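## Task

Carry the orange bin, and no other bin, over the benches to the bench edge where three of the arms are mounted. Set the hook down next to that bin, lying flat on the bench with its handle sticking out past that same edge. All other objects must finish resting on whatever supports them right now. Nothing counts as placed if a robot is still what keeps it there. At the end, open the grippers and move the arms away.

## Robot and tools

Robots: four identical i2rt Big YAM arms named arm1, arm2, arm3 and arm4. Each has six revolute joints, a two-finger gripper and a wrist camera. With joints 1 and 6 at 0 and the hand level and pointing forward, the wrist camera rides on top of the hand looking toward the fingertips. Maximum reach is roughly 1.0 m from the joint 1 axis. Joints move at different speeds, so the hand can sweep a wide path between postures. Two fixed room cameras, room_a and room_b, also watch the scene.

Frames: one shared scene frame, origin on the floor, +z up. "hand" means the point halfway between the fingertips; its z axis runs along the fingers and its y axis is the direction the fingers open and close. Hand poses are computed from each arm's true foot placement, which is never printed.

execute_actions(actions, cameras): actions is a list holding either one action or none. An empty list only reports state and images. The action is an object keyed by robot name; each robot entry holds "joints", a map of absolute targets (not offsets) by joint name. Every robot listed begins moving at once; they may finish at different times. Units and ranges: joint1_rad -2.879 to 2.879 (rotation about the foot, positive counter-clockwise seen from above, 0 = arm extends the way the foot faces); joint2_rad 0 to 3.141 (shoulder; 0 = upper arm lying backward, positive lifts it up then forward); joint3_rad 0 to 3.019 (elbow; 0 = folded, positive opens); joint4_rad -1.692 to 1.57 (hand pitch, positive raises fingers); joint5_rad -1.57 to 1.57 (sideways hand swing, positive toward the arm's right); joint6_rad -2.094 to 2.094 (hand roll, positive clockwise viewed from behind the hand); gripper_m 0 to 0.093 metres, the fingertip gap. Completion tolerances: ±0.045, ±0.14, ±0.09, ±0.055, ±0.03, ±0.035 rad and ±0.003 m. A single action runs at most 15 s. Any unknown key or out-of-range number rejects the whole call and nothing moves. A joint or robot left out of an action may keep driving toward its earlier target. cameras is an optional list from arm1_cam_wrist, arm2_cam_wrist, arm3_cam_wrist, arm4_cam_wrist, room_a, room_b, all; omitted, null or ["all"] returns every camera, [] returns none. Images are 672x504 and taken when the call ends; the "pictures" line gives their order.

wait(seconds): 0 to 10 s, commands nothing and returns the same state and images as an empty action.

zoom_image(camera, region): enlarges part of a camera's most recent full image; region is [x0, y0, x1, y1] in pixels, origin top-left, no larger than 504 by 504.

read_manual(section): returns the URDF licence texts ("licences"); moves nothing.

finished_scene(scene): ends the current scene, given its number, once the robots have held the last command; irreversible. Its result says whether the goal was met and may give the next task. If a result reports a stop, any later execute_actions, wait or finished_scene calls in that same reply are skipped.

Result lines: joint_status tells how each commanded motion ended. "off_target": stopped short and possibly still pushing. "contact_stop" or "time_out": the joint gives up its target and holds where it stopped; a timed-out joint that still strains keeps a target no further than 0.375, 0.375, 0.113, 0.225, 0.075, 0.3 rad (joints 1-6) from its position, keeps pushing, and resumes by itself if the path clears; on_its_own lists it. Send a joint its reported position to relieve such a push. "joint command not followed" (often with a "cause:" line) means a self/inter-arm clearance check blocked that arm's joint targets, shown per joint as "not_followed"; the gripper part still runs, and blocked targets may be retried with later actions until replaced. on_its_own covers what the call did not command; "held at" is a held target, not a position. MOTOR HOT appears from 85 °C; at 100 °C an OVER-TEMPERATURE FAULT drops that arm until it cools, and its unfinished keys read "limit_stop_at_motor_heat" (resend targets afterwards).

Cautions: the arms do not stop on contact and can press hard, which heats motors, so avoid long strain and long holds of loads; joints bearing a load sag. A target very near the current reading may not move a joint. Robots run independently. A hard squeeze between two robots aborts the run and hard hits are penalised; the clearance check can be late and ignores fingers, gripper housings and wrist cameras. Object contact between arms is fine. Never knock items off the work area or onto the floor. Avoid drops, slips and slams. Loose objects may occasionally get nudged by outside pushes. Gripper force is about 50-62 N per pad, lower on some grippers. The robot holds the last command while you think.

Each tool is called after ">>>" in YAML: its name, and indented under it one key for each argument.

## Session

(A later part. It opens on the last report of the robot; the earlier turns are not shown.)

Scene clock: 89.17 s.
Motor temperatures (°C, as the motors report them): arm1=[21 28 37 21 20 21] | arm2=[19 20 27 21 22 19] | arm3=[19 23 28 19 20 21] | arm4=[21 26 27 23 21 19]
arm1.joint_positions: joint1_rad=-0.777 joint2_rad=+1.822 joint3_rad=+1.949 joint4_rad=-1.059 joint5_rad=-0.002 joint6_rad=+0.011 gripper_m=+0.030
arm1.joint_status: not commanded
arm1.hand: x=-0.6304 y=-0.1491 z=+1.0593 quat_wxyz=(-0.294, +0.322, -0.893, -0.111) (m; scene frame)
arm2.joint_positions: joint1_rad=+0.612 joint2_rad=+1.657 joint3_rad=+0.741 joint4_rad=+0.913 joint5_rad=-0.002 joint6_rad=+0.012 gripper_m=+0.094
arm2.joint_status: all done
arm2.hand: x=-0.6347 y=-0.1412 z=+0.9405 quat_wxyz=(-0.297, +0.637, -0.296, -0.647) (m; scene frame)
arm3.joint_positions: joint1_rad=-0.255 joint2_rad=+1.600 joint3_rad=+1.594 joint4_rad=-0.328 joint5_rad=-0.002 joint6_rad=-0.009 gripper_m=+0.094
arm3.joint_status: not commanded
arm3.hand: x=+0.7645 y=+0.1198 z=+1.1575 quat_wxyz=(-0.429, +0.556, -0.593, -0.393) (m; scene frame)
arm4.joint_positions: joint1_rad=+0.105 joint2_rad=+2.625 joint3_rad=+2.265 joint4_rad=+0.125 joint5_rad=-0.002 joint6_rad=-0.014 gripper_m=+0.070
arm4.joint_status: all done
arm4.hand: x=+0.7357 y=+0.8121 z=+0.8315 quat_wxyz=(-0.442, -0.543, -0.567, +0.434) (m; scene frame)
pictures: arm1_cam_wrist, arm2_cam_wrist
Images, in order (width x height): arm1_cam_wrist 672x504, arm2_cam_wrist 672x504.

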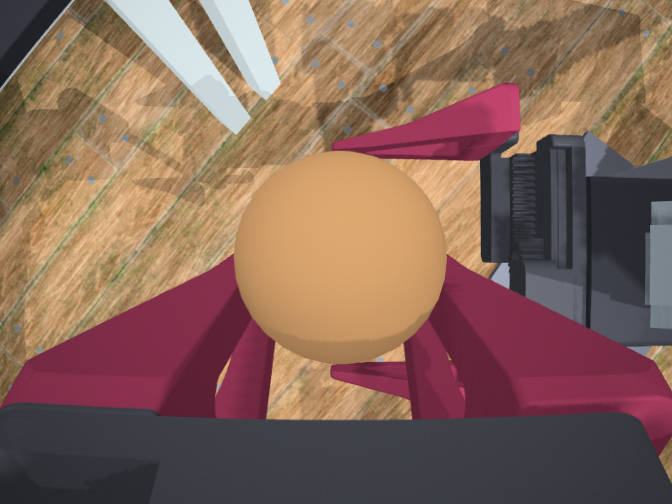

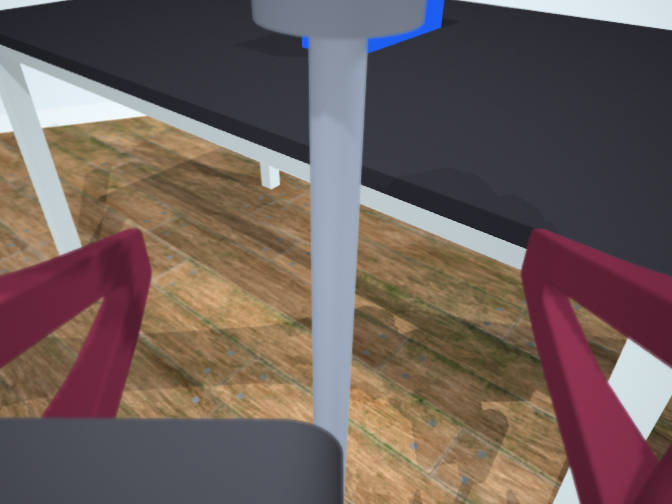

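>>> execute_actions:
  actions:
    - {"arm2":{"joints":{"joint2_rad":1.685,"joint3_rad":0.82,"joint4_rad":0.88}},"arm4":{"joints":{"joint2_rad":2.40,"joint3_rad":1.95,"joint4_rad":0.3}},"arm3":{"joints":{"joint1_rad":0.772,"joint2_rad":1.5,"joint3_rad":1.65,"joint4_rad":-1.55,"joint6_rad":0.425}}}
  cameras: ["arm1_cam_wrist"]

>>> execute_actions:
  actions:
    - {"arm2":{"joints":{"gripper_m":0}},"arm4":{"joints":{"joint2_rad":1.7}}}
  cameras: ["arm1_cam_wrist","arm2_cam_wrist"]

Scene clock: 95.77 s.
Motor temperatures (°C, as the motors report them): arm1=[21 28 39 21 20 21] | arm2=[19 20 27 21 22 19] | arm3=[19 23 28 19 20 21] | arm4=[21 27 27 23 21 19]
arm1.joint_positions: joint1_rad=-0.777 joint2_rad=+1.822 joint3_rad=+1.949 joint4_rad=-1.059 joint5_rad=-0.002 joint6_rad=+0.011 gripper_m=+0.030
arm1.joint_status: not commanded
arm1.hand: x=-0.6304 y=-0.1491 z=+1.0593 quat_wxyz=(-0.294, +0.322, -0.893, -0.111) (m; scene frame)
arm2.joint_positions: joint1_rad=+0.612 joint2_rad=+1.672 joint3_rad=+0.782 joint4_rad=+0.895 joint5_rad=-0.002 joint6_rad=+0.012 gripper_m=+0.094
arm2.joint_status: all done
arm2.hand: x=-0.6433 y=-0.1311 z=+0.9471 quat_wxyz=(-0.298, +0.634, -0.295, -0.649) (m; scene frame)
arm3.joint_positions: joint1_rad=+0.778 joint2_rad=+1.504 joint3_rad=+1.604 joint4_rad=-1.532 joint5_rad=-0.001 joint6_rad=+0.415 gripper_m=+0.094
arm3.joint_status: all done
arm3.hand: x=+0.3192 y=-0.3163 z=+1.0373 quat_wxyz=(-0.010, +0.868, -0.491, -0.069) (m; scene frame)
arm4.joint_positions: joint1_rad=+0.105 joint2_rad=+2.370 joint3_rad=+1.951 joint4_rad=+0.294 joint5_rad=-0.002 joint6_rad=-0.014 gripper_m=+0.070
arm4.joint_status: all done
arm4.hand: x=+0.7341 y=+0.8597 z=+0.9247 quat_wxyz=(-0.473, -0.518, -0.541, +0.463) (m; scene frame)
pictures: arm1_cam_wrist
Images, in order (width x height): arm1_cam_wrist 672x504.

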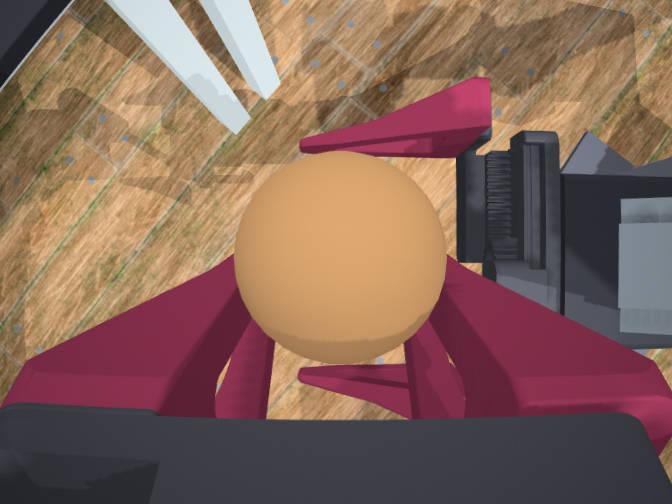

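Scene clock: 97.90 s.
Motor temperatures (°C, as the motors report them): arm1=[21 28 39 21 20 21] | arm2=[19 20 27 21 22 19] | arm3=[19 23 29 19 20 21] | arm4=[21 27 27 23 21 19]
arm1.joint_positions: joint1_rad=-0.777 joint2_rad=+1.822 joint3_rad=+1.949 joint4_rad=-1.059 joint5_rad=-0.002 joint6_rad=+0.011 gripper_m=+0.030
arm1.joint_status: not commanded
arm1.hand: x=-0.6304 y=-0.1492 z=+1.0592 quat_wxyz=(-0.294, +0.322, -0.893, -0.110) (m; scene frame)
arm2.joint_positions: joint1_rad=+0.612 joint2_rad=+1.672 joint3_rad=+0.782 joint4_rad=+0.895 joint5_rad=+0.000 joint6_rad=+0.012 gripper_m=+0.010
arm2.joint_status: gripper_m off_target (ended at +0.010, target +0.000)
arm2.hand: x=-0.6431 y=-0.1309 z=+0.9470 quat_wxyz=(-0.298, +0.634, -0.295, -0.649) (m; scene frame)
arm3.joint_positions: joint1_rad=+0.778 joint2_rad=+1.504 joint3_rad=+1.604 joint4_rad=-1.532 joint5_rad=-0.001 joint6_rad=+0.415 gripper_m=+0.094
arm3.joint_status: not commanded
arm3.hand: x=+0.3192 y=-0.3163 z=+1.0373 quat_wxyz=(-0.010, +0.868, -0.491, -0.069) (m; scene frame)
arm4.joint_positions: joint1_rad=+0.105 joint2_rad=+1.700 joint3_rad=+1.933 joint4_rad=+0.300 joint5_rad=-0.002 joint6_rad=-0.014 gripper_m=+0.070
arm4.joint_status: all done
arm4.hand: x=+0.7269 y=+1.0720 z=+1.4755 quat_wxyz=(-0.620, -0.343, -0.358, +0.609) (m; scene frame)
pictures: arm1_cam_wrist, arm2_cam_wrist
Images, in order (width x height): arm1_cam_wrist 672x504, arm2_cam_wrist 672x504.

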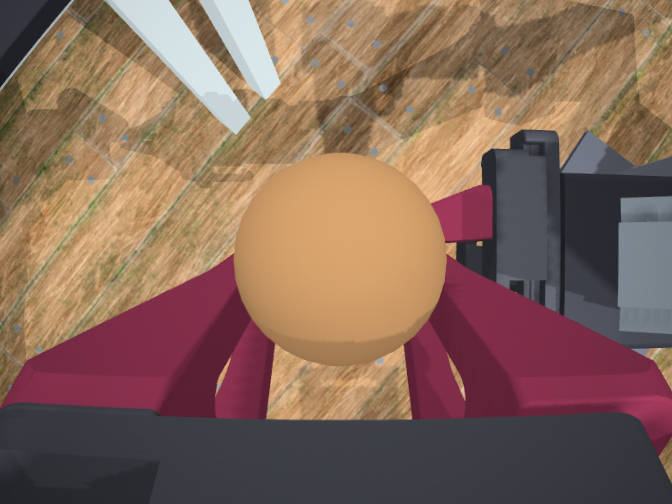

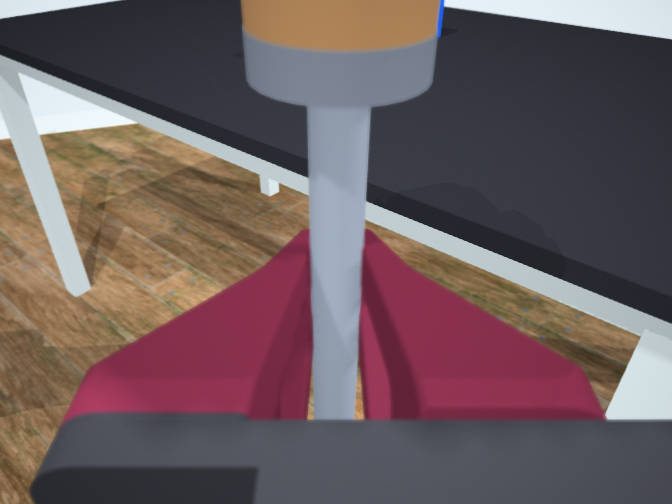

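>>> execute_actions:
  actions:
    - {"arm1":{"joints":{"gripper_m":0.06}}}
  cameras: []

>>> execute_actions:
  actions:
    - {"arm1":{"joints":{"joint2_rad":1.55}},"arm4":{"joints":{"joint4_rad":-0.45,"gripper_m":0.093}}}
  cameras: ["arm2_cam_wrist"]

>>> execute_actions:
  actions:
    - {"arm1":{"joints":{"joint1_rad":0,"joint2_rad":0.8,"joint3_rad":1.3}},"arm2":{"joints":{"joint1_rad":-1.148,"joint2_rad":2.16,"joint3_rad":0.83,"joint4_rad":1.37}}}
  cameras: ["arm2_cam_wrist","arm3_cam_wrist","arm4_cam_wrist","room_a","room_b"]

Scene clock: 107.23 s.
Motor temperatures (°C, as the motors report them): arm1=[21 28 41 21 20 21] | arm2=[19 20 28 21 22 19] | arm3=[19 23 30 19 20 21] | arm4=[21 26 28 23 21 19]
arm1.joint_positions: joint1_rad=-0.777 joint2_rad=+1.810 joint3_rad=+1.957 joint4_rad=-1.059 joint5_rad=-0.002 joint6_rad=+0.011 gripper_m=+0.060
arm1.joint_status: all done
arm1.hand: x=-0.6314 y=-0.1501 z=+1.0720 quat_wxyz=(-0.303, +0.321, -0.890, -0.114) (m; scene frame)
arm2.joint_positions: joint1_rad=+0.612 joint2_rad=+1.704 joint3_rad=+0.782 joint4_rad=+0.874 joint5_rad=+0.000 joint6_rad=+0.009 gripper_m=+0.010
arm2.joint_status: not commanded
arm2.hand: x=-0.6444 y=-0.1291 z=+0.9233 quat_wxyz=(-0.291, +0.652, -0.303, -0.632) (m; scene frame)
arm3.joint_positions: joint1_rad=+0.778 joint2_rad=+1.504 joint3_rad=+1.604 joint4_rad=-1.532 joint5_rad=-0.001 joint6_rad=+0.415 gripper_m=+0.094
arm3.joint_status: not commanded
arm3.hand: x=+0.3192 y=-0.3163 z=+1.0373 quat_wxyz=(-0.010, +0.868, -0.491, -0.069) (m; scene frame)
arm4.joint_positions: joint1_rad=+0.105 joint2_rad=+1.700 joint3_rad=+1.933 joint4_rad=+0.300 joint5_rad=-0.002 joint6_rad=-0.014 gripper_m=+0.070
arm4.joint_status: not commanded
arm4.hand: x=+0.7269 y=+1.0720 z=+1.4755 quat_wxyz=(-0.620, -0.343, -0.358, +0.609) (m; scene frame)
pictures: none
No camera images: the call's "cameras" was empty. Leave "cameras" out to get every camera's image.

Scene clock: 108.80 s.
Motor temperatures (°C, as the motors report them): arm1=[21 28 41 21 20 21] | arm2=[19 20 28 21 22 19] | arm3=[19 23 30 19 20 21] | arm4=[21 26 28 23 21 19]
arm1.joint_positions: joint1_rad=-0.777 joint2_rad=+1.559 joint3_rad=+2.000 joint4_rad=-1.059 joint5_rad=-0.002 joint6_rad=+0.011 gripper_m=+0.060
arm1.joint_status: all done
arm1.hand: x=-0.6885 y=-0.1983 z=+1.2587 quat_wxyz=(-0.430, +0.301, -0.836, -0.161) (m; scene frame)
arm2.joint_positions: joint1_rad=+0.612 joint2_rad=+1.704 joint3_rad=+0.782 joint4_rad=+0.874 joint5_rad=+0.000 joint6_rad=+0.009 gripper_m=+0.010
arm2.joint_status: not commanded
arm2.hand: x=-0.6444 y=-0.1291 z=+0.9233 quat_wxyz=(-0.291, +0.652, -0.303, -0.632) (m; scene frame)
arm3.joint_positions: joint1_rad=+0.778 joint2_rad=+1.504 joint3_rad=+1.604 joint4_rad=-1.532 joint5_rad=-0.001 joint6_rad=+0.415 gripper_m=+0.094
arm3.joint_status: not commanded
arm3.hand: x=+0.3192 y=-0.3163 z=+1.0373 quat_wxyz=(-0.010, +0.868, -0.491, -0.069) (m; scene frame)
arm4.joint_positions: joint1_rad=+0.105 joint2_rad=+1.700 joint3_rad=+1.933 joint4_rad=-0.441 joint5_rad=-0.002 joint6_rad=-0.014 gripper_m=+0.093
arm4.joint_status: all done
arm4.hand: x=+0.7281 y=+1.0434 z=+1.3001 quat_wxyz=(-0.450, -0.537, -0.561, +0.441) (m; scene frame)
pictures: arm2_cam_wrist
Images, in order (width x height): arm2_cam_wrist 672x504.

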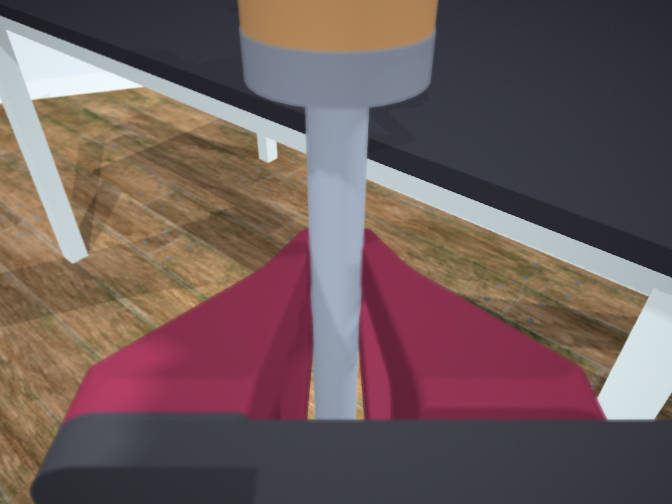

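Scene clock: 110.80 s.
Motor temperatures (°C, as the motors report them): arm1=[21 28 40 21 20 21] | arm2=[19 21 27 21 22 19] | arm3=[19 23 30 19 20 21] | arm4=[21 26 28 23 21 19]
arm1.joint_positions: joint1_rad=-0.004 joint2_rad=+0.803 joint3_rad=+1.309 joint4_rad=-1.059 joint5_rad=-0.003 joint6_rad=+0.011 gripper_m=+0.060
arm1.joint_status: all done
arm1.hand: x=-1.1369 y=-0.2565 z=+1.2336 quat_wxyz=(-0.358, +0.585, -0.649, -0.330) (m; scene frame)
arm2.joint_positions: joint1_rad=-1.157 joint2_rad=+2.200 joint3_rad=+0.825 joint4_rad=+1.321 joint5_rad=+0.003 joint6_rad=+0.009 gripper_m=+0.010
arm2.joint_status: all done
arm2.hand: x=+0.2956 y=-0.2973 z=+0.7434 quat_wxyz=(-0.665, +0.171, -0.704, -0.180) (m; scene frame)
arm3.joint_positions: joint1_rad=+0.778 joint2_rad=+1.504 joint3_rad=+1.604 joint4_rad=-1.532 joint5_rad=-0.001 joint6_rad=+0.415 gripper_m=+0.094
arm3.joint_status: not commanded
arm3.hand: x=+0.3192 y=-0.3163 z=+1.0373 quat_wxyz=(-0.010, +0.868, -0.491, -0.069) (m; scene frame)
arm4.joint_positions: joint1_rad=+0.105 joint2_rad=+1.700 joint3_rad=+1.933 joint4_rad=-0.441 joint5_rad=-0.002 joint6_rad=-0.014 gripper_m=+0.093
arm4.joint_status: not commanded
arm4.hand: x=+0.7281 y=+1.0434 z=+1.3001 quat_wxyz=(-0.450, -0.537, -0.561, +0.441) (m; scene frame)
pictures: arm2_cam_wrist, arm3_cam_wrist, arm4_cam_wrist, room_a, room_b
Images, in order (width x height): arm2_cam_wrist 672x504, arm3_cam_wrist 672x504, arm4_cam_wrist 672x504, room_a 672x504, room_b 672x504.

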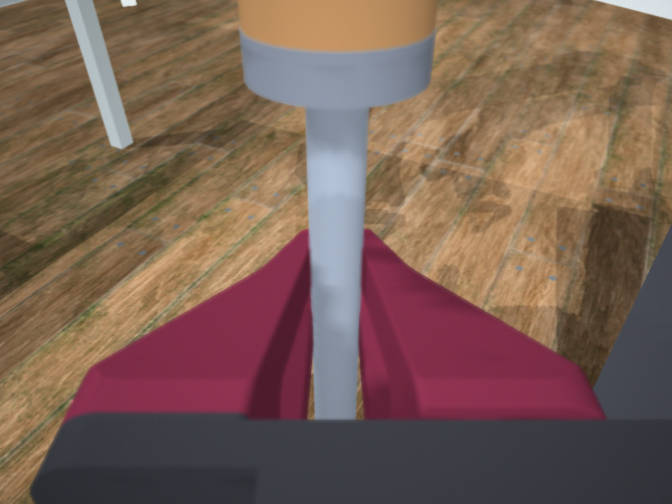

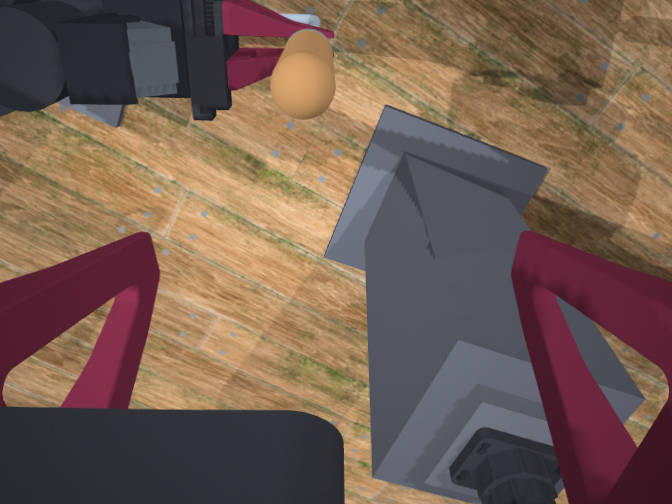

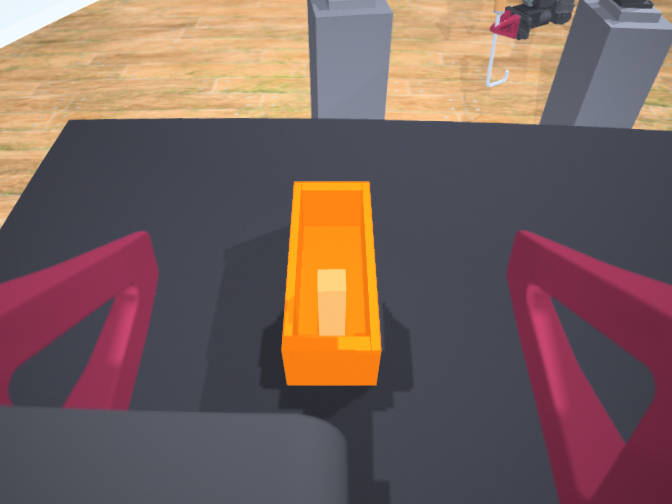

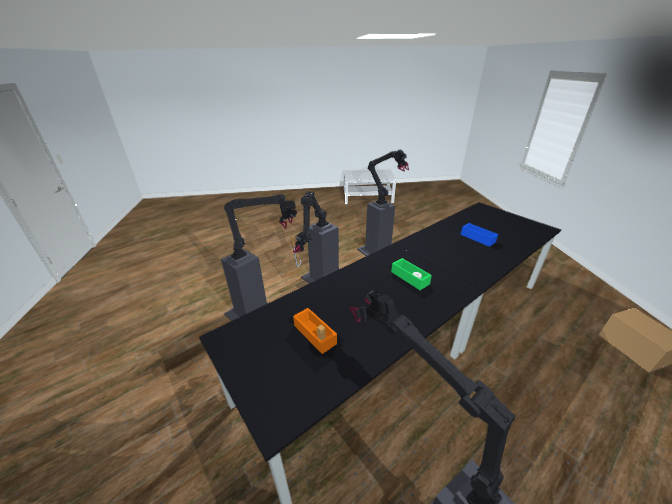

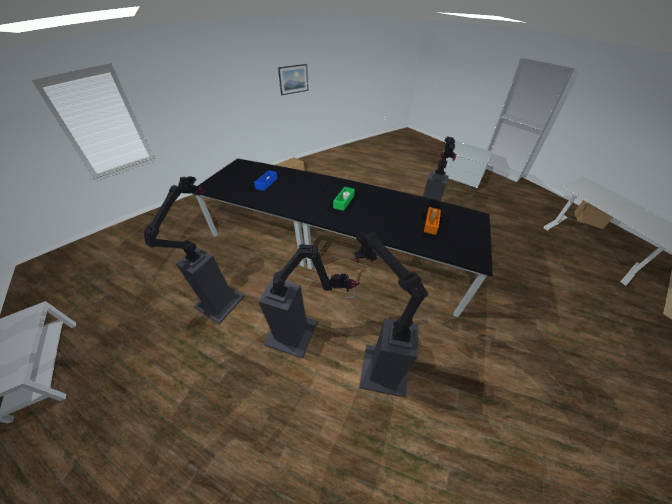

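>>> execute_actions:
  actions:
    - {"arm3":{"joints":{"joint1_rad":0.79,"joint2_rad":1.70,"joint3_rad":1.495,"joint4_rad":-1.34,"gripper_m":0.075}}}
  cameras: ["arm3_cam_wrist","room_b"]

Scene clock: 114.57 s.
Motor temperatures (°C, as the motors report them): arm1=[21 27 38 21 20 21] | arm2=[19 21 26 21 22 19] | arm3=[19 23 30 19 20 21] | arm4=[21 26 28 23 21 19]
arm1.joint_positions: joint1_rad=-0.004 joint2_rad=+0.803 joint3_rad=+1.309 joint4_rad=-1.059 joint5_rad=-0.003 joint6_rad=+0.011 gripper_m=+0.060
arm1.joint_status: not commanded
arm1.hand: x=-1.1369 y=-0.2565 z=+1.2336 quat_wxyz=(-0.358, +0.585, -0.649, -0.330) (m; scene frame)
arm2.joint_positions: joint1_rad=-1.157 joint2_rad=+2.200 joint3_rad=+0.825 joint4_rad=+1.321 joint5_rad=+0.003 joint6_rad=+0.009 gripper_m=+0.010
arm2.joint_status: not commanded
arm2.hand: x=+0.2956 y=-0.2973 z=+0.7434 quat_wxyz=(-0.665, +0.171, -0.704, -0.180) (m; scene frame)
arm3.joint_positions: joint1_rad=+0.782 joint2_rad=+1.719 joint3_rad=+1.489 joint4_rad=-1.357 joint5_rad=-0.001 joint6_rad=+0.416 gripper_m=+0.075
arm3.joint_status: all done
arm3.hand: x=+0.2906 y=-0.2974 z=+0.8916 quat_wxyz=(-0.002, +0.871, -0.491, +0.009) (m; scene frame)
arm4.joint_positions: joint1_rad=+0.105 joint2_rad=+1.700 joint3_rad=+1.933 joint4_rad=-0.441 joint5_rad=-0.002 joint6_rad=-0.014 gripper_m=+0.093
arm4.joint_status: not commanded
arm4.hand: x=+0.7281 y=+1.0434 z=+1.3001 quat_wxyz=(-0.450, -0.537, -0.561, +0.441) (m; scene frame)
pictures: arm3_cam_wrist, room_b
Images, in order (width x height): arm3_cam_wrist 672x504, room_b 672x504.

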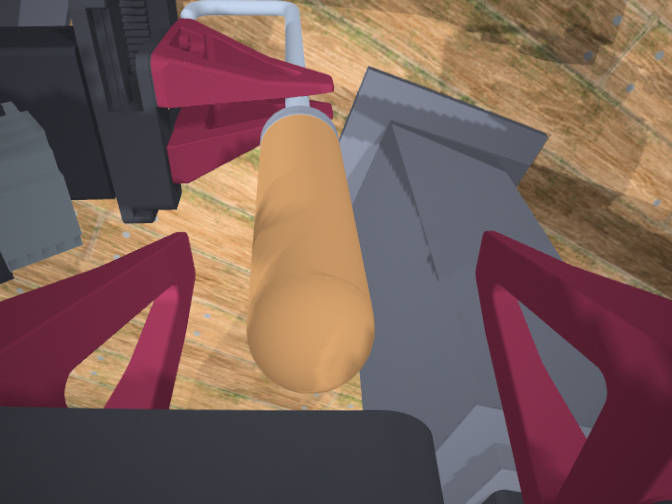

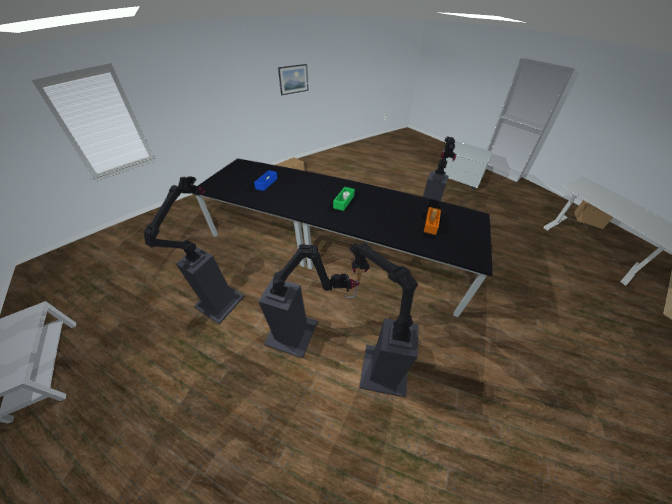

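>>> execute_actions:
  actions:
    - {"arm3":{"joints":{"joint1_rad":0.815,"joint3_rad":1.41,"joint4_rad":-1.245,"joint6_rad":0.45,"gripper_m":0.065}}}
  cameras: ["arm3_cam_wrist","arm2_cam_wrist"]

Scene clock: 120.60 s.
Motor temperatures (°C, as the motors report them): arm1=[21 26 36 21 20 21] | arm2=[19 21 25 21 22 19] | arm3=[19 23 29 19 20 21] | arm4=[21 26 28 23 21 19]
arm1.joint_positions: joint1_rad=-0.004 joint2_rad=+0.803 joint3_rad=+1.309 joint4_rad=-1.059 joint5_rad=-0.003 joint6_rad=+0.011 gripper_m=+0.060
arm1.joint_status: not commanded
arm1.hand: x=-1.1369 y=-0.2565 z=+1.2336 quat_wxyz=(-0.358, +0.585, -0.649, -0.330) (m; scene frame)
arm2.joint_positions: joint1_rad=-1.157 joint2_rad=+2.200 joint3_rad=+0.825 joint4_rad=+1.321 joint5_rad=+0.003 joint6_rad=+0.009 gripper_m=+0.010
arm2.joint_status: not commanded
arm2.hand: x=+0.2956 y=-0.2973 z=+0.7434 quat_wxyz=(-0.665, +0.171, -0.704, -0.180) (m; scene frame)
arm3.joint_positions: joint1_rad=+0.815 joint2_rad=+1.714 joint3_rad=+1.418 joint4_rad=-1.264 joint5_rad=-0.001 joint6_rad=+0.440 gripper_m=+0.065
arm3.joint_status: all done
arm3.hand: x=+0.2829 y=-0.3120 z=+0.8680 quat_wxyz=(-0.003, +0.873, -0.488, -0.005) (m; scene frame)
arm4.joint_positions: joint1_rad=+0.105 joint2_rad=+1.700 joint3_rad=+1.933 joint4_rad=-0.441 joint5_rad=-0.002 joint6_rad=-0.014 gripper_m=+0.093
arm4.joint_status: not commanded
arm4.hand: x=+0.7281 y=+1.0434 z=+1.3001 quat_wxyz=(-0.450, -0.537, -0.561, +0.441) (m; scene frame)
pictures: arm2_cam_wrist, arm3_cam_wrist
Images, in order (width x height): arm2_cam_wrist 672x504, arm3_cam_wrist 672x504.

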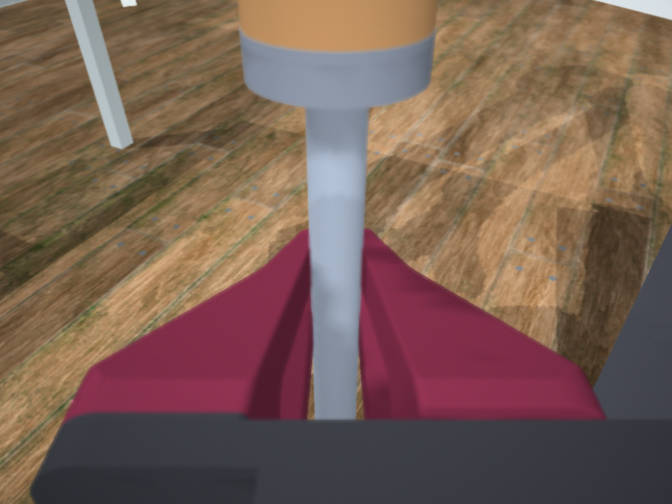

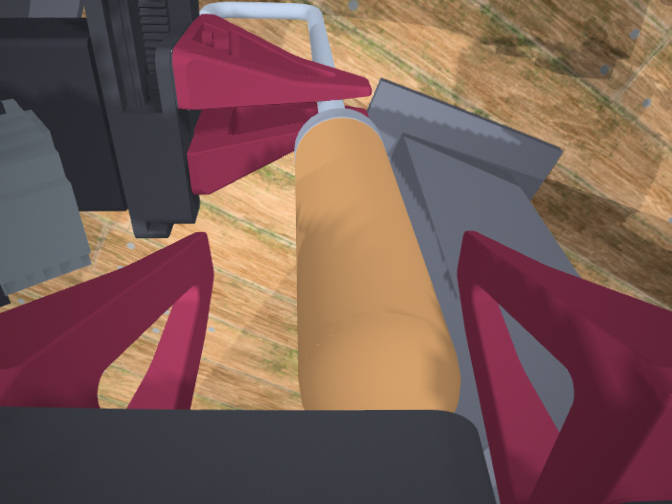

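>>> execute_actions:
  actions:
    - {"arm3":{"joints":{"joint3_rad":1.385}}}
  cameras: []

>>> execute_actions:
  actions:
    - {"arm3":{"joints":{"gripper_m":0}}}
  cameras: ["arm3_cam_wrist","arm2_cam_wrist"]

Scene clock: 122.97 s.
Motor temperatures (°C, as the motors report them): arm1=[21 25 35 21 20 21] | arm2=[19 21 25 21 22 19] | arm3=[19 23 28 19 20 21] | arm4=[21 26 28 23 21 19]
arm1.joint_positions: joint1_rad=-0.004 joint2_rad=+0.803 joint3_rad=+1.309 joint4_rad=-1.059 joint5_rad=-0.003 joint6_rad=+0.011 gripper_m=+0.060
arm1.joint_status: not commanded
arm1.hand: x=-1.1369 y=-0.2565 z=+1.2336 quat_wxyz=(-0.358, +0.585, -0.649, -0.330) (m; scene frame)
arm2.joint_positions: joint1_rad=-1.157 joint2_rad=+2.200 joint3_rad=+0.825 joint4_rad=+1.321 joint5_rad=+0.003 joint6_rad=+0.009 gripper_m=+0.010
arm2.joint_status: not commanded
arm2.hand: x=+0.2956 y=-0.2973 z=+0.7434 quat_wxyz=(-0.665, +0.171, -0.704, -0.180) (m; scene frame)
arm3.joint_positions: joint1_rad=+0.815 joint2_rad=+1.713 joint3_rad=+1.395 joint4_rad=-1.262 joint5_rad=-0.001 joint6_rad=+0.440 gripper_m=+0.065
arm3.joint_status: all done
arm3.hand: x=+0.2893 y=-0.3161 z=+0.8601 quat_wxyz=(-0.003, +0.873, -0.488, +0.005) (m; scene frame)
arm4.joint_positions: joint1_rad=+0.105 joint2_rad=+1.700 joint3_rad=+1.933 joint4_rad=-0.441 joint5_rad=-0.002 joint6_rad=-0.014 gripper_m=+0.093
arm4.joint_status: not commanded
arm4.hand: x=+0.7281 y=+1.0434 z=+1.3001 quat_wxyz=(-0.450, -0.537, -0.561, +0.441) (m; scene frame)
pictures: none
No camera images: the call's "cameras" was empty. Leave "cameras" out to get every camera's image.

Scene clock: 123.60 s.
Motor temperatures (°C, as the motors report them): arm1=[21 25 35 21 20 21] | arm2=[19 21 25 21 22 19] | arm3=[19 23 28 19 20 21] | arm4=[21 26 28 23 21 19]
arm1.joint_positions: joint1_rad=-0.004 joint2_rad=+0.803 joint3_rad=+1.309 joint4_rad=-1.059 joint5_rad=-0.003 joint6_rad=+0.011 gripper_m=+0.060
arm1.joint_status: not commanded
arm1.hand: x=-1.1369 y=-0.2565 z=+1.2336 quat_wxyz=(-0.358, +0.585, -0.649, -0.330) (m; scene frame)
arm2.joint_positions: joint1_rad=-1.157 joint2_rad=+2.200 joint3_rad=+0.823 joint4_rad=+1.323 joint5_rad=+0.002 joint6_rad=+0.009 gripper_m=+0.010
arm2.joint_status: not commanded
arm2.hand: x=+0.2949 y=-0.2975 z=+0.7433 quat_wxyz=(-0.665, +0.172, -0.704, -0.180) (m; scene frame)
arm3.joint_positions: joint1_rad=+0.814 joint2_rad=+1.713 joint3_rad=+1.395 joint4_rad=-1.261 joint5_rad=-0.003 joint6_rad=+0.441 gripper_m=+0.030
arm3.joint_status: gripper_m off_target (ended at +0.030, target +0.000)
arm3.hand: x=+0.2889 y=-0.3160 z=+0.8601 quat_wxyz=(-0.002, +0.873, -0.488, +0.004) (m; scene frame)
arm4.joint_positions: joint1_rad=+0.105 joint2_rad=+1.700 joint3_rad=+1.933 joint4_rad=-0.441 joint5_rad=-0.002 joint6_rad=-0.014 gripper_m=+0.093
arm4.joint_status: not commanded
arm4.hand: x=+0.7281 y=+1.0434 z=+1.3001 quat_wxyz=(-0.450, -0.537, -0.561, +0.441) (m; scene frame)
pictures: arm2_cam_wrist, arm3_cam_wrist
Images, in order (width x height): arm2_cam_wrist 672x504, arm3_cam_wrist 672x504.

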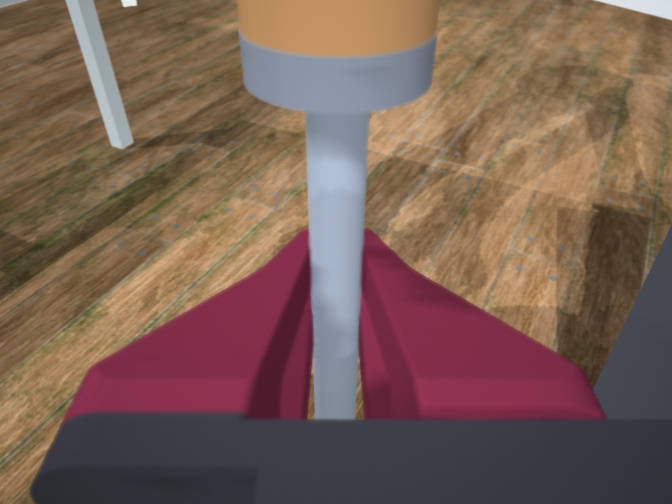

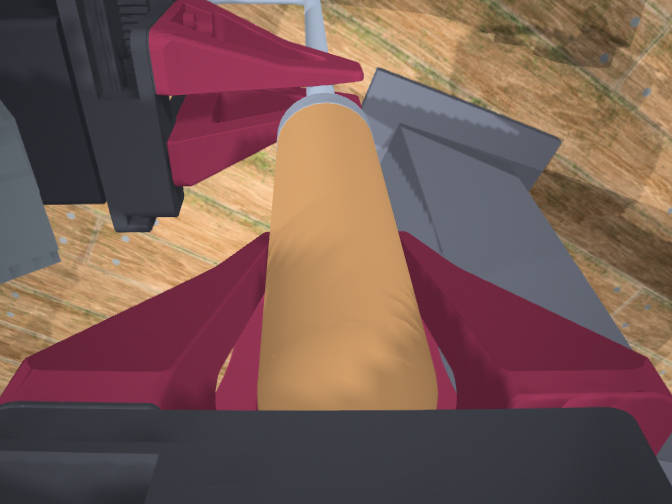

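>>> execute_actions:
  actions:
    - {"arm2":{"joints":{"gripper_m":0.093,"joint2_rad":2.2}}}
  cameras: ["arm3_cam_wrist"]

>>> execute_actions:
  actions:
    - {"arm3":{"joints":{"joint1_rad":-0.2,"joint6_rad":-1.57}}}
  cameras: ["arm3_cam_wrist","arm4_cam_wrist"]

Scene clock: 127.13 s.
Motor temperatures (°C, as the motors report them): arm1=[21 25 35 21 20 21] | arm2=[19 22 24 21 22 19] | arm3=[19 23 28 19 20 21] | arm4=[21 26 29 23 21 19]
arm1.joint_positions: joint1_rad=-0.004 joint2_rad=+0.803 joint3_rad=+1.309 joint4_rad=-1.059 joint5_rad=-0.003 joint6_rad=+0.011 gripper_m=+0.060
arm1.joint_status: not commanded
arm1.hand: x=-1.1369 y=-0.2565 z=+1.2336 quat_wxyz=(-0.358, +0.585, -0.649, -0.330) (m; scene frame)
arm2.joint_positions: joint1_rad=-1.157 joint2_rad=+2.200 joint3_rad=+0.823 joint4_rad=+1.344 joint5_rad=+0.002 joint6_rad=+0.009 gripper_m=+0.093
arm2.joint_status: all done
arm2.hand: x=+0.2951 y=-0.2975 z=+0.7483 quat_wxyz=(-0.672, +0.170, -0.697, -0.182) (m; scene frame)
arm3.joint_positions: joint1_rad=+0.814 joint2_rad=+1.713 joint3_rad=+1.383 joint4_rad=-1.260 joint5_rad=-0.001 joint6_rad=+0.441 gripper_m=+0.030
arm3.joint_status: not commanded
arm3.hand: x=+0.2927 y=-0.3182 z=+0.8556 quat_wxyz=(-0.002, +0.873, -0.488, +0.010) (m; scene frame)
arm4.joint_positions: joint1_rad=+0.105 joint2_rad=+1.700 joint3_rad=+1.933 joint4_rad=-0.441 joint5_rad=-0.002 joint6_rad=-0.014 gripper_m=+0.093
arm4.joint_status: not commanded
arm4.hand: x=+0.7281 y=+1.0434 z=+1.3001 quat_wxyz=(-0.450, -0.537, -0.561, +0.441) (m; scene frame)
pictures: arm3_cam_wrist
Images, in order (width x height): arm3_cam_wrist 672x504.

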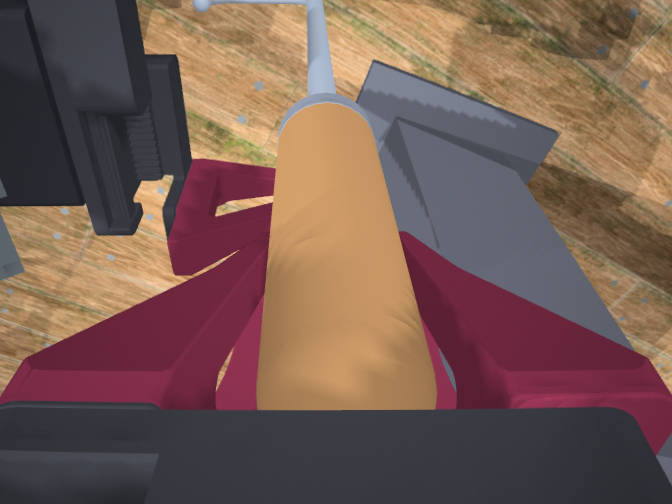

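Scene clock: 129.50 s.
Motor temperatures (°C, as the motors report them): arm1=[21 25 34 21 20 21] | arm2=[19 22 24 21 22 19] | arm3=[19 23 28 19 20 21] | arm4=[21 26 29 23 21 19]
arm1.joint_positions: joint1_rad=-0.004 joint2_rad=+0.803 joint3_rad=+1.309 joint4_rad=-1.059 joint5_rad=-0.003 joint6_rad=+0.011 gripper_m=+0.060
arm1.joint_status: not commanded
arm1.hand: x=-1.1369 y=-0.2565 z=+1.2336 quat_wxyz=(-0.358, +0.585, -0.649, -0.330) (m; scene frame)
arm2.joint_positions: joint1_rad=-1.157 joint2_rad=+2.200 joint3_rad=+0.823 joint4_rad=+1.344 joint5_rad=+0.002 joint6_rad=+0.009 gripper_m=+0.093
arm2.joint_status: not commanded
arm2.hand: x=+0.2951 y=-0.2975 z=+0.7483 quat_wxyz=(-0.672, +0.170, -0.697, -0.182) (m; scene frame)
arm3.joint_positions: joint1_rad=-0.203 joint2_rad=+1.713 joint3_rad=+1.383 joint4_rad=-1.248 joint5_rad=+0.004 joint6_rad=-1.560 gripper_m=+0.030
arm3.joint_status: all done
arm3.hand: x=+0.7246 y=-0.0896 z=+0.8585 quat_wxyz=(+0.001, +1.000, -0.018, +0.004) (m; scene frame)
arm4.joint_positions: joint1_rad=+0.105 joint2_rad=+1.700 joint3_rad=+1.933 joint4_rad=-0.441 joint5_rad=-0.002 joint6_rad=-0.014 gripper_m=+0.093
arm4.joint_status: not commanded
arm4.hand: x=+0.7281 y=+1.0434 z=+1.3001 quat_wxyz=(-0.450, -0.537, -0.561, +0.441) (m; scene frame)
pictures: arm3_cam_wrist, arm4_cam_wrist
Images, in order (width x height): arm3_cam_wrist 672x504, arm4_cam_wrist 672x504.

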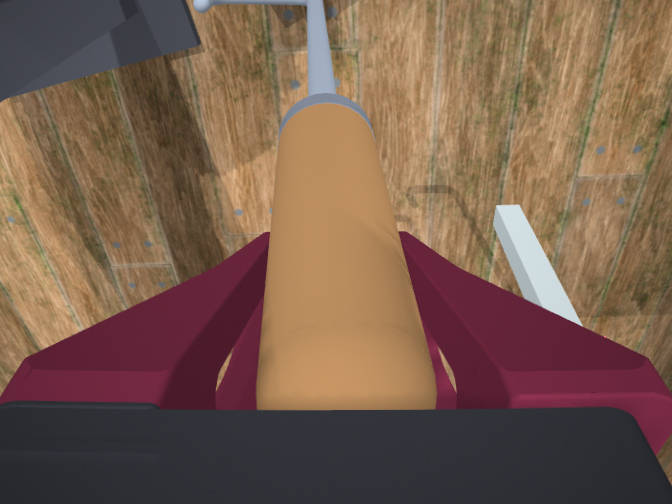

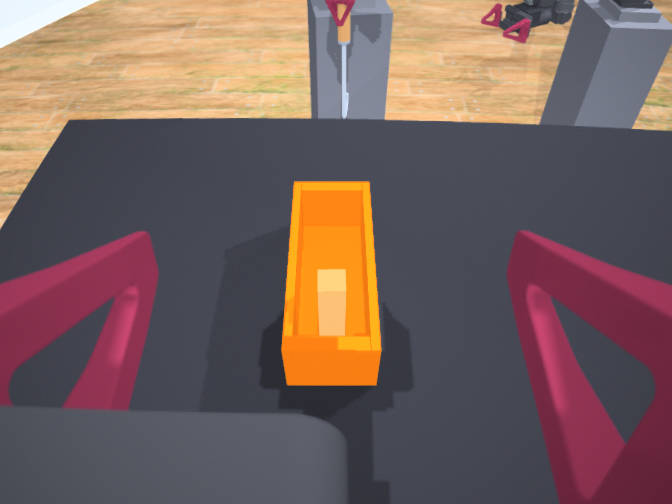

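>>> execute_actions:
  actions:
    - {"arm3":{"joints":{"joint2_rad":1.2,"joint4_rad":-1.0}},"arm2":{"joints":{"joint1_rad":-0.87,"joint2_rad":1.3,"joint3_rad":1.0,"joint4_rad":0.55}}}
  cameras: []

>>> execute_actions:
  actions:
    - {"arm3":{"joints":{"joint2_rad":2.02,"joint3_rad":1.90,"joint4_rad":0.1}}}
  cameras: ["arm2_cam_wrist","arm3_cam_wrist","arm4_cam_wrist","room_a"]

Scene clock: 135.67 s.
Motor temperatures (°C, as the motors report them): arm1=[21 24 33 21 20 21] | arm2=[19 22 24 21 22 19] | arm3=[19 23 28 19 20 21] | arm4=[21 26 29 23 21 19]
arm1.joint_positions: joint1_rad=-0.004 joint2_rad=+0.803 joint3_rad=+1.309 joint4_rad=-1.059 joint5_rad=-0.003 joint6_rad=+0.011 gripper_m=+0.060
arm1.joint_status: not commanded
arm1.hand: x=-1.1369 y=-0.2565 z=+1.2336 quat_wxyz=(-0.358, +0.585, -0.649, -0.330) (m; scene frame)
arm2.joint_positions: joint1_rad=-0.868 joint2_rad=+1.293 joint3_rad=+0.973 joint4_rad=+0.566 joint5_rad=-0.002 joint6_rad=+0.009 gripper_m=+0.093
arm2.joint_status: all done
arm2.hand: x=+0.1650 y=-0.1864 z=+1.1903 quat_wxyz=(-0.726, +0.229, -0.567, -0.314) (m; scene frame)
arm3.joint_positions: joint1_rad=-0.203 joint2_rad=+1.216 joint3_rad=+1.365 joint4_rad=-1.029 joint5_rad=+0.004 joint6_rad=-1.564 gripper_m=+0.030
arm3.joint_status: all done
arm3.hand: x=+0.7232 y=-0.1049 z=+1.1087 quat_wxyz=(-0.341, +0.940, -0.015, +0.007) (m; scene frame)
arm4.joint_positions: joint1_rad=+0.105 joint2_rad=+1.700 joint3_rad=+1.933 joint4_rad=-0.441 joint5_rad=-0.002 joint6_rad=-0.014 gripper_m=+0.093
arm4.joint_status: not commanded
arm4.hand: x=+0.7281 y=+1.0434 z=+1.3001 quat_wxyz=(-0.450, -0.537, -0.561, +0.441) (m; scene frame)
pictures: none
No camera images: the call's "cameras" was empty. Leave "cameras" out to get every camera's image.

Scene clock: 138.77 s.
Motor temperatures (°C, as the motors report them): arm1=[21 24 33 21 20 21] | arm2=[19 21 26 21 22 19] | arm3=[19 24 30 19 20 21] | arm4=[21 26 29 23 21 19]
arm1.joint_positions: joint1_rad=-0.004 joint2_rad=+0.803 joint3_rad=+1.309 joint4_rad=-1.059 joint5_rad=-0.003 joint6_rad=+0.011 gripper_m=+0.060
arm1.joint_status: not commanded
arm1.hand: x=-1.1369 y=-0.2565 z=+1.2336 quat_wxyz=(-0.358, +0.585, -0.649, -0.330) (m; scene frame)
arm2.joint_positions: joint1_rad=-0.868 joint2_rad=+1.293 joint3_rad=+0.973 joint4_rad=+0.566 joint5_rad=-0.002 joint6_rad=+0.009 gripper_m=+0.093
arm2.joint_status: not commanded
arm2.hand: x=+0.1650 y=-0.1864 z=+1.1903 quat_wxyz=(-0.726, +0.229, -0.567, -0.314) (m; scene frame)
arm3.joint_positions: joint1_rad=-0.203 joint2_rad=+2.075 joint3_rad=+1.814 joint4_rad=+0.032 joint5_rad=+0.004 joint6_rad=-1.569 gripper_m=+0.030
arm3.joint_status: joint4_rad time_out (moved +1.061 of +1.129); the others done
arm3.on_its_own: joint4_rad reads +0.032 and still pushes toward +0.100 since a time_out
arm3.hand: x=+0.7335 y=+0.2800 z=+1.0088 quat_wxyz=(-0.624, +0.782, -0.011, +0.010) (m; scene frame)
arm4.joint_positions: joint1_rad=+0.105 joint2_rad=+1.700 joint3_rad=+1.933 joint4_rad=-0.441 joint5_rad=-0.002 joint6_rad=-0.014 gripper_m=+0.093
arm4.joint_status: not commanded
arm4.hand: x=+0.7281 y=+1.0434 z=+1.3001 quat_wxyz=(-0.450, -0.537, -0.561, +0.441) (m; scene frame)
pictures: arm2_cam_wrist, arm3_cam_wrist, arm4_cam_wrist, room_a
Images, in order (width x height): arm2_cam_wrist 672x504, arm3_cam_wrist 672x504, arm4_cam_wrist 672x504, room_a 672x504.

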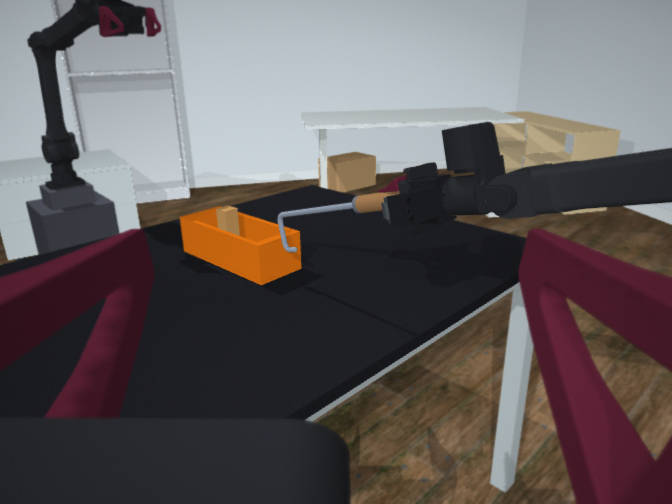

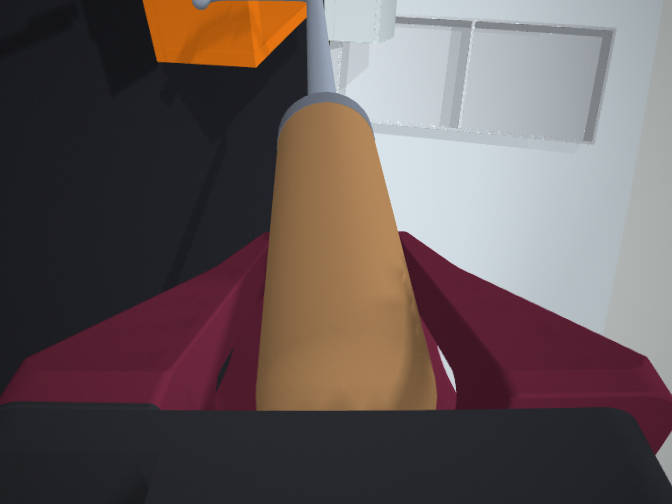

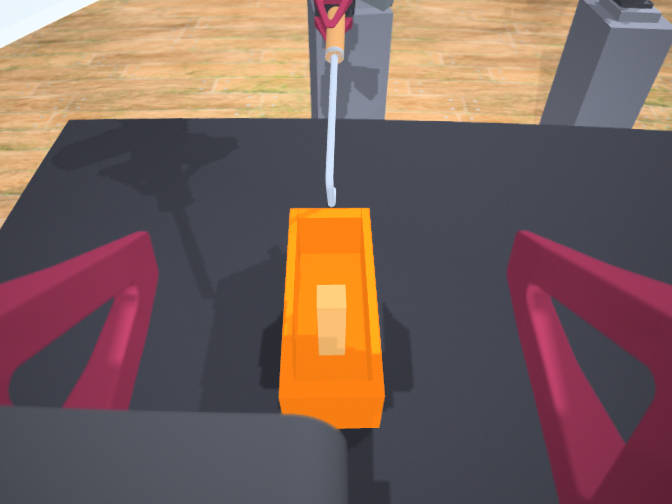

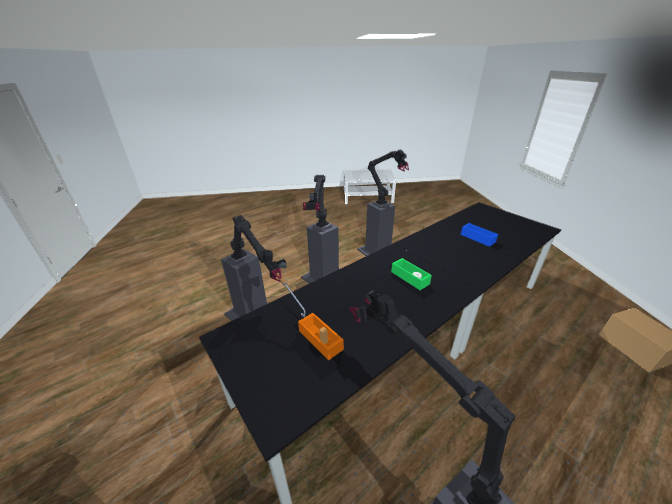

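>>> execute_actions:
  actions:
    - {"arm3":{"joints":{"joint2_rad":2.1,"joint3_rad":2.08,"joint4_rad":0.46}}}
  cameras: []

>>> execute_actions:
  actions:
    - {"arm3":{"joints":{"joint2_rad":2.28}}}
  cameras: ["arm2_cam_wrist","arm4_cam_wrist"]

Scene clock: 144.27 s.
Motor temperatures (°C, as the motors report them): arm1=[21 24 32 21 20 21] | arm2=[19 21 27 21 22 19] | arm3=[19 26 32 19 20 21] | arm4=[21 26 29 23 21 19]
arm1.joint_positions: joint1_rad=-0.004 joint2_rad=+0.803 joint3_rad=+1.309 joint4_rad=-1.059 joint5_rad=-0.003 joint6_rad=+0.011 gripper_m=+0.060
arm1.joint_status: not commanded
arm1.hand: x=-1.1369 y=-0.2565 z=+1.2336 quat_wxyz=(-0.358, +0.585, -0.649, -0.330) (m; scene frame)
arm2.joint_positions: joint1_rad=-0.868 joint2_rad=+1.293 joint3_rad=+0.973 joint4_rad=+0.566 joint5_rad=-0.002 joint6_rad=+0.009 gripper_m=+0.093
arm2.joint_status: not commanded
arm2.hand: x=+0.1650 y=-0.1864 z=+1.1903 quat_wxyz=(-0.726, +0.229, -0.567, -0.314) (m; scene frame)
arm3.joint_positions: joint1_rad=-0.203 joint2_rad=+2.137 joint3_rad=+1.997 joint4_rad=+0.402 joint5_rad=+0.004 joint6_rad=-1.569 gripper_m=+0.030
arm3.joint_status: joint4_rad time_out (moved +0.370 of +0.428); the others done
arm3.on_its_own: joint4_rad reads +0.402 and still pushes toward +0.460 since a time_out
arm3.hand: x=+0.7334 y=+0.3045 z=+1.1589 quat_wxyz=(-0.795, +0.606, -0.008, +0.012) (m; scene frame)
arm4.joint_positions: joint1_rad=+0.105 joint2_rad=+1.700 joint3_rad=+1.933 joint4_rad=-0.441 joint5_rad=-0.002 joint6_rad=-0.014 gripper_m=+0.093
arm4.joint_status: not commanded
arm4.hand: x=+0.7281 y=+1.0434 z=+1.3001 quat_wxyz=(-0.450, -0.537, -0.561, +0.441) (m; scene frame)
pictures: none
No camera images: the call's "cameras" was empty. Leave "cameras" out to get every camera's image.

not run: a stop came earlier in this reply.

>>> execute_actions:
  actions:
    - {"arm3":{"joints":{"joint2_rad":2.36}}}
  cameras: ["arm2_cam_wrist","arm4_cam_wrist"]

Scene clock: 147.10 s.
Motor temperatures (°C, as the motors report them): arm1=[21 24 32 21 20 21] | arm2=[19 21 28 21 22 19] | arm3=[19 26 33 19 20 21] | arm4=[21 26 29 23 21 19]
arm1.joint_positions: joint1_rad=-0.004 joint2_rad=+0.803 joint3_rad=+1.309 joint4_rad=-1.059 joint5_rad=-0.003 joint6_rad=+0.011 gripper_m=+0.060
arm1.joint_status: not commanded
arm1.hand: x=-1.1369 y=-0.2565 z=+1.2336 quat_wxyz=(-0.358, +0.585, -0.649, -0.330) (m; scene frame)
arm2.joint_positions: joint1_rad=-0.868 joint2_rad=+1.293 joint3_rad=+0.973 joint4_rad=+0.566 joint5_rad=-0.002 joint6_rad=+0.009 gripper_m=+0.093
arm2.joint_status: not commanded
arm2.hand: x=+0.1650 y=-0.1864 z=+1.1903 quat_wxyz=(-0.726, +0.229, -0.567, -0.314) (m; scene frame)
arm3.joint_positions: joint1_rad=-0.203 joint2_rad=+2.432 joint3_rad=+2.020 joint4_rad=+0.416 joint5_rad=+0.003 joint6_rad=-1.571 gripper_m=+0.029
arm3.joint_status: all done
arm3.hand: x=+0.7357 y=+0.3571 z=+0.9082 quat_wxyz=(-0.710, +0.704, -0.009, +0.012) (m; scene frame)
arm4.joint_positions: joint1_rad=+0.105 joint2_rad=+1.700 joint3_rad=+1.933 joint4_rad=-0.441 joint5_rad=-0.002 joint6_rad=-0.014 gripper_m=+0.093
arm4.joint_status: not commanded
arm4.hand: x=+0.7281 y=+1.0434 z=+1.3001 quat_wxyz=(-0.450, -0.537, -0.561, +0.441) (m; scene frame)
pictures: arm2_cam_wrist, arm4_cam_wrist
Images, in order (width x height): arm2_cam_wrist 672x504, arm4_cam_wrist 672x504.

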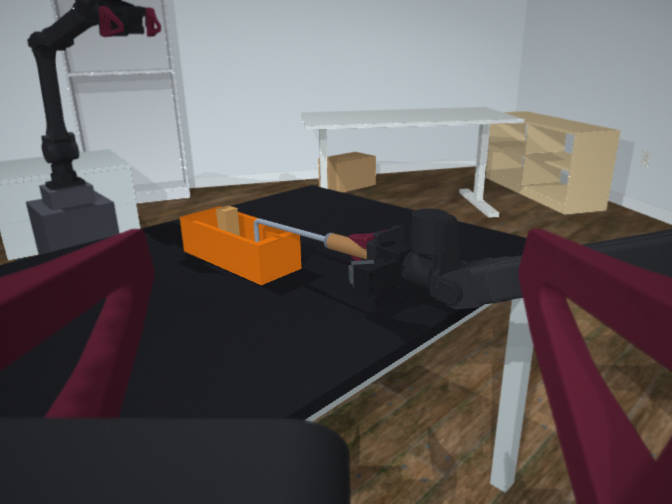

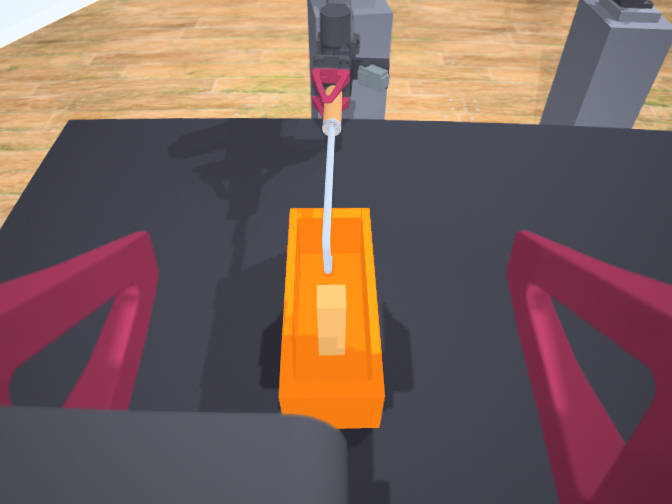

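>>> execute_actions:
  actions:
    - {"arm3":{"joints":{"joint2_rad":2.17,"joint3_rad":1.65,"joint4_rad":0.63}}}
  cameras: ["arm2_cam_wrist","arm4_cam_wrist"]

Scene clock: 151.27 s.
Motor temperatures (°C, as the motors report them): arm1=[21 24 32 21 20 21] | arm2=[19 21 29 21 22 19] | arm3=[19 28 33 19 20 21] | arm4=[21 26 29 23 21 19]
arm1.joint_positions: joint1_rad=-0.004 joint2_rad=+0.803 joint3_rad=+1.309 joint4_rad=-1.059 joint5_rad=-0.003 joint6_rad=+0.011 gripper_m=+0.060
arm1.joint_status: not commanded
arm1.hand: x=-1.1369 y=-0.2565 z=+1.2336 quat_wxyz=(-0.358, +0.585, -0.649, -0.330) (m; scene frame)
arm2.joint_positions: joint1_rad=-0.868 joint2_rad=+1.293 joint3_rad=+0.973 joint4_rad=+0.566 joint5_rad=-0.002 joint6_rad=+0.009 gripper_m=+0.093
arm2.joint_status: not commanded
arm2.hand: x=+0.1650 y=-0.1864 z=+1.1903 quat_wxyz=(-0.726, +0.229, -0.567, -0.314) (m; scene frame)
arm3.joint_positions: joint1_rad=-0.203 joint2_rad=+2.190 joint3_rad=+1.642 joint4_rad=+0.588 joint5_rad=+0.003 joint6_rad=-1.571 gripper_m=+0.029
arm3.joint_status: all done
arm3.hand: x=+0.7335 y=+0.2763 z=+0.9446 quat_wxyz=(-0.723, +0.691, -0.009, +0.012) (m; scene frame)
arm4.joint_positions: joint1_rad=+0.105 joint2_rad=+1.700 joint3_rad=+1.933 joint4_rad=-0.441 joint5_rad=-0.002 joint6_rad=-0.014 gripper_m=+0.093
arm4.joint_status: not commanded
arm4.hand: x=+0.7281 y=+1.0434 z=+1.3001 quat_wxyz=(-0.450, -0.537, -0.561, +0.441) (m; scene frame)
pictures: arm2_cam_wrist, arm4_cam_wrist
Images, in order (width x height): arm2_cam_wrist 672x504, arm4_cam_wrist 672x504.

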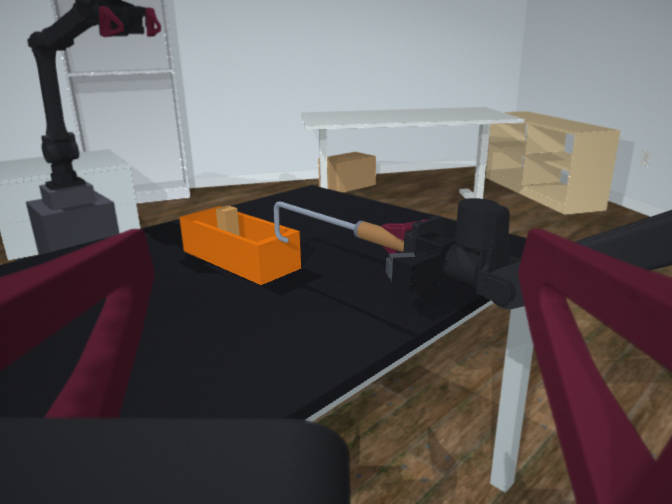

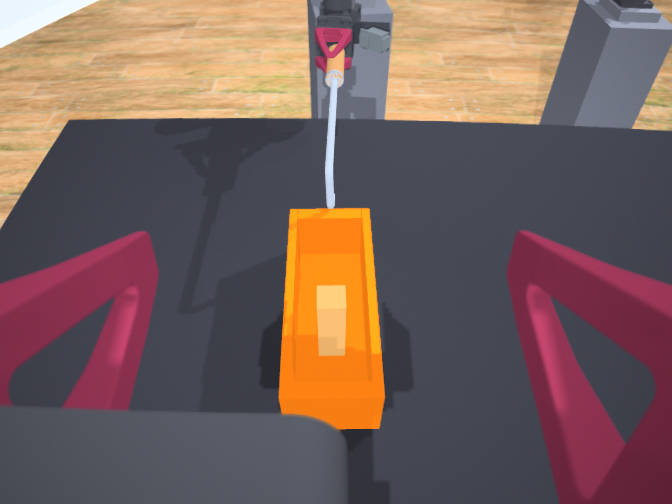

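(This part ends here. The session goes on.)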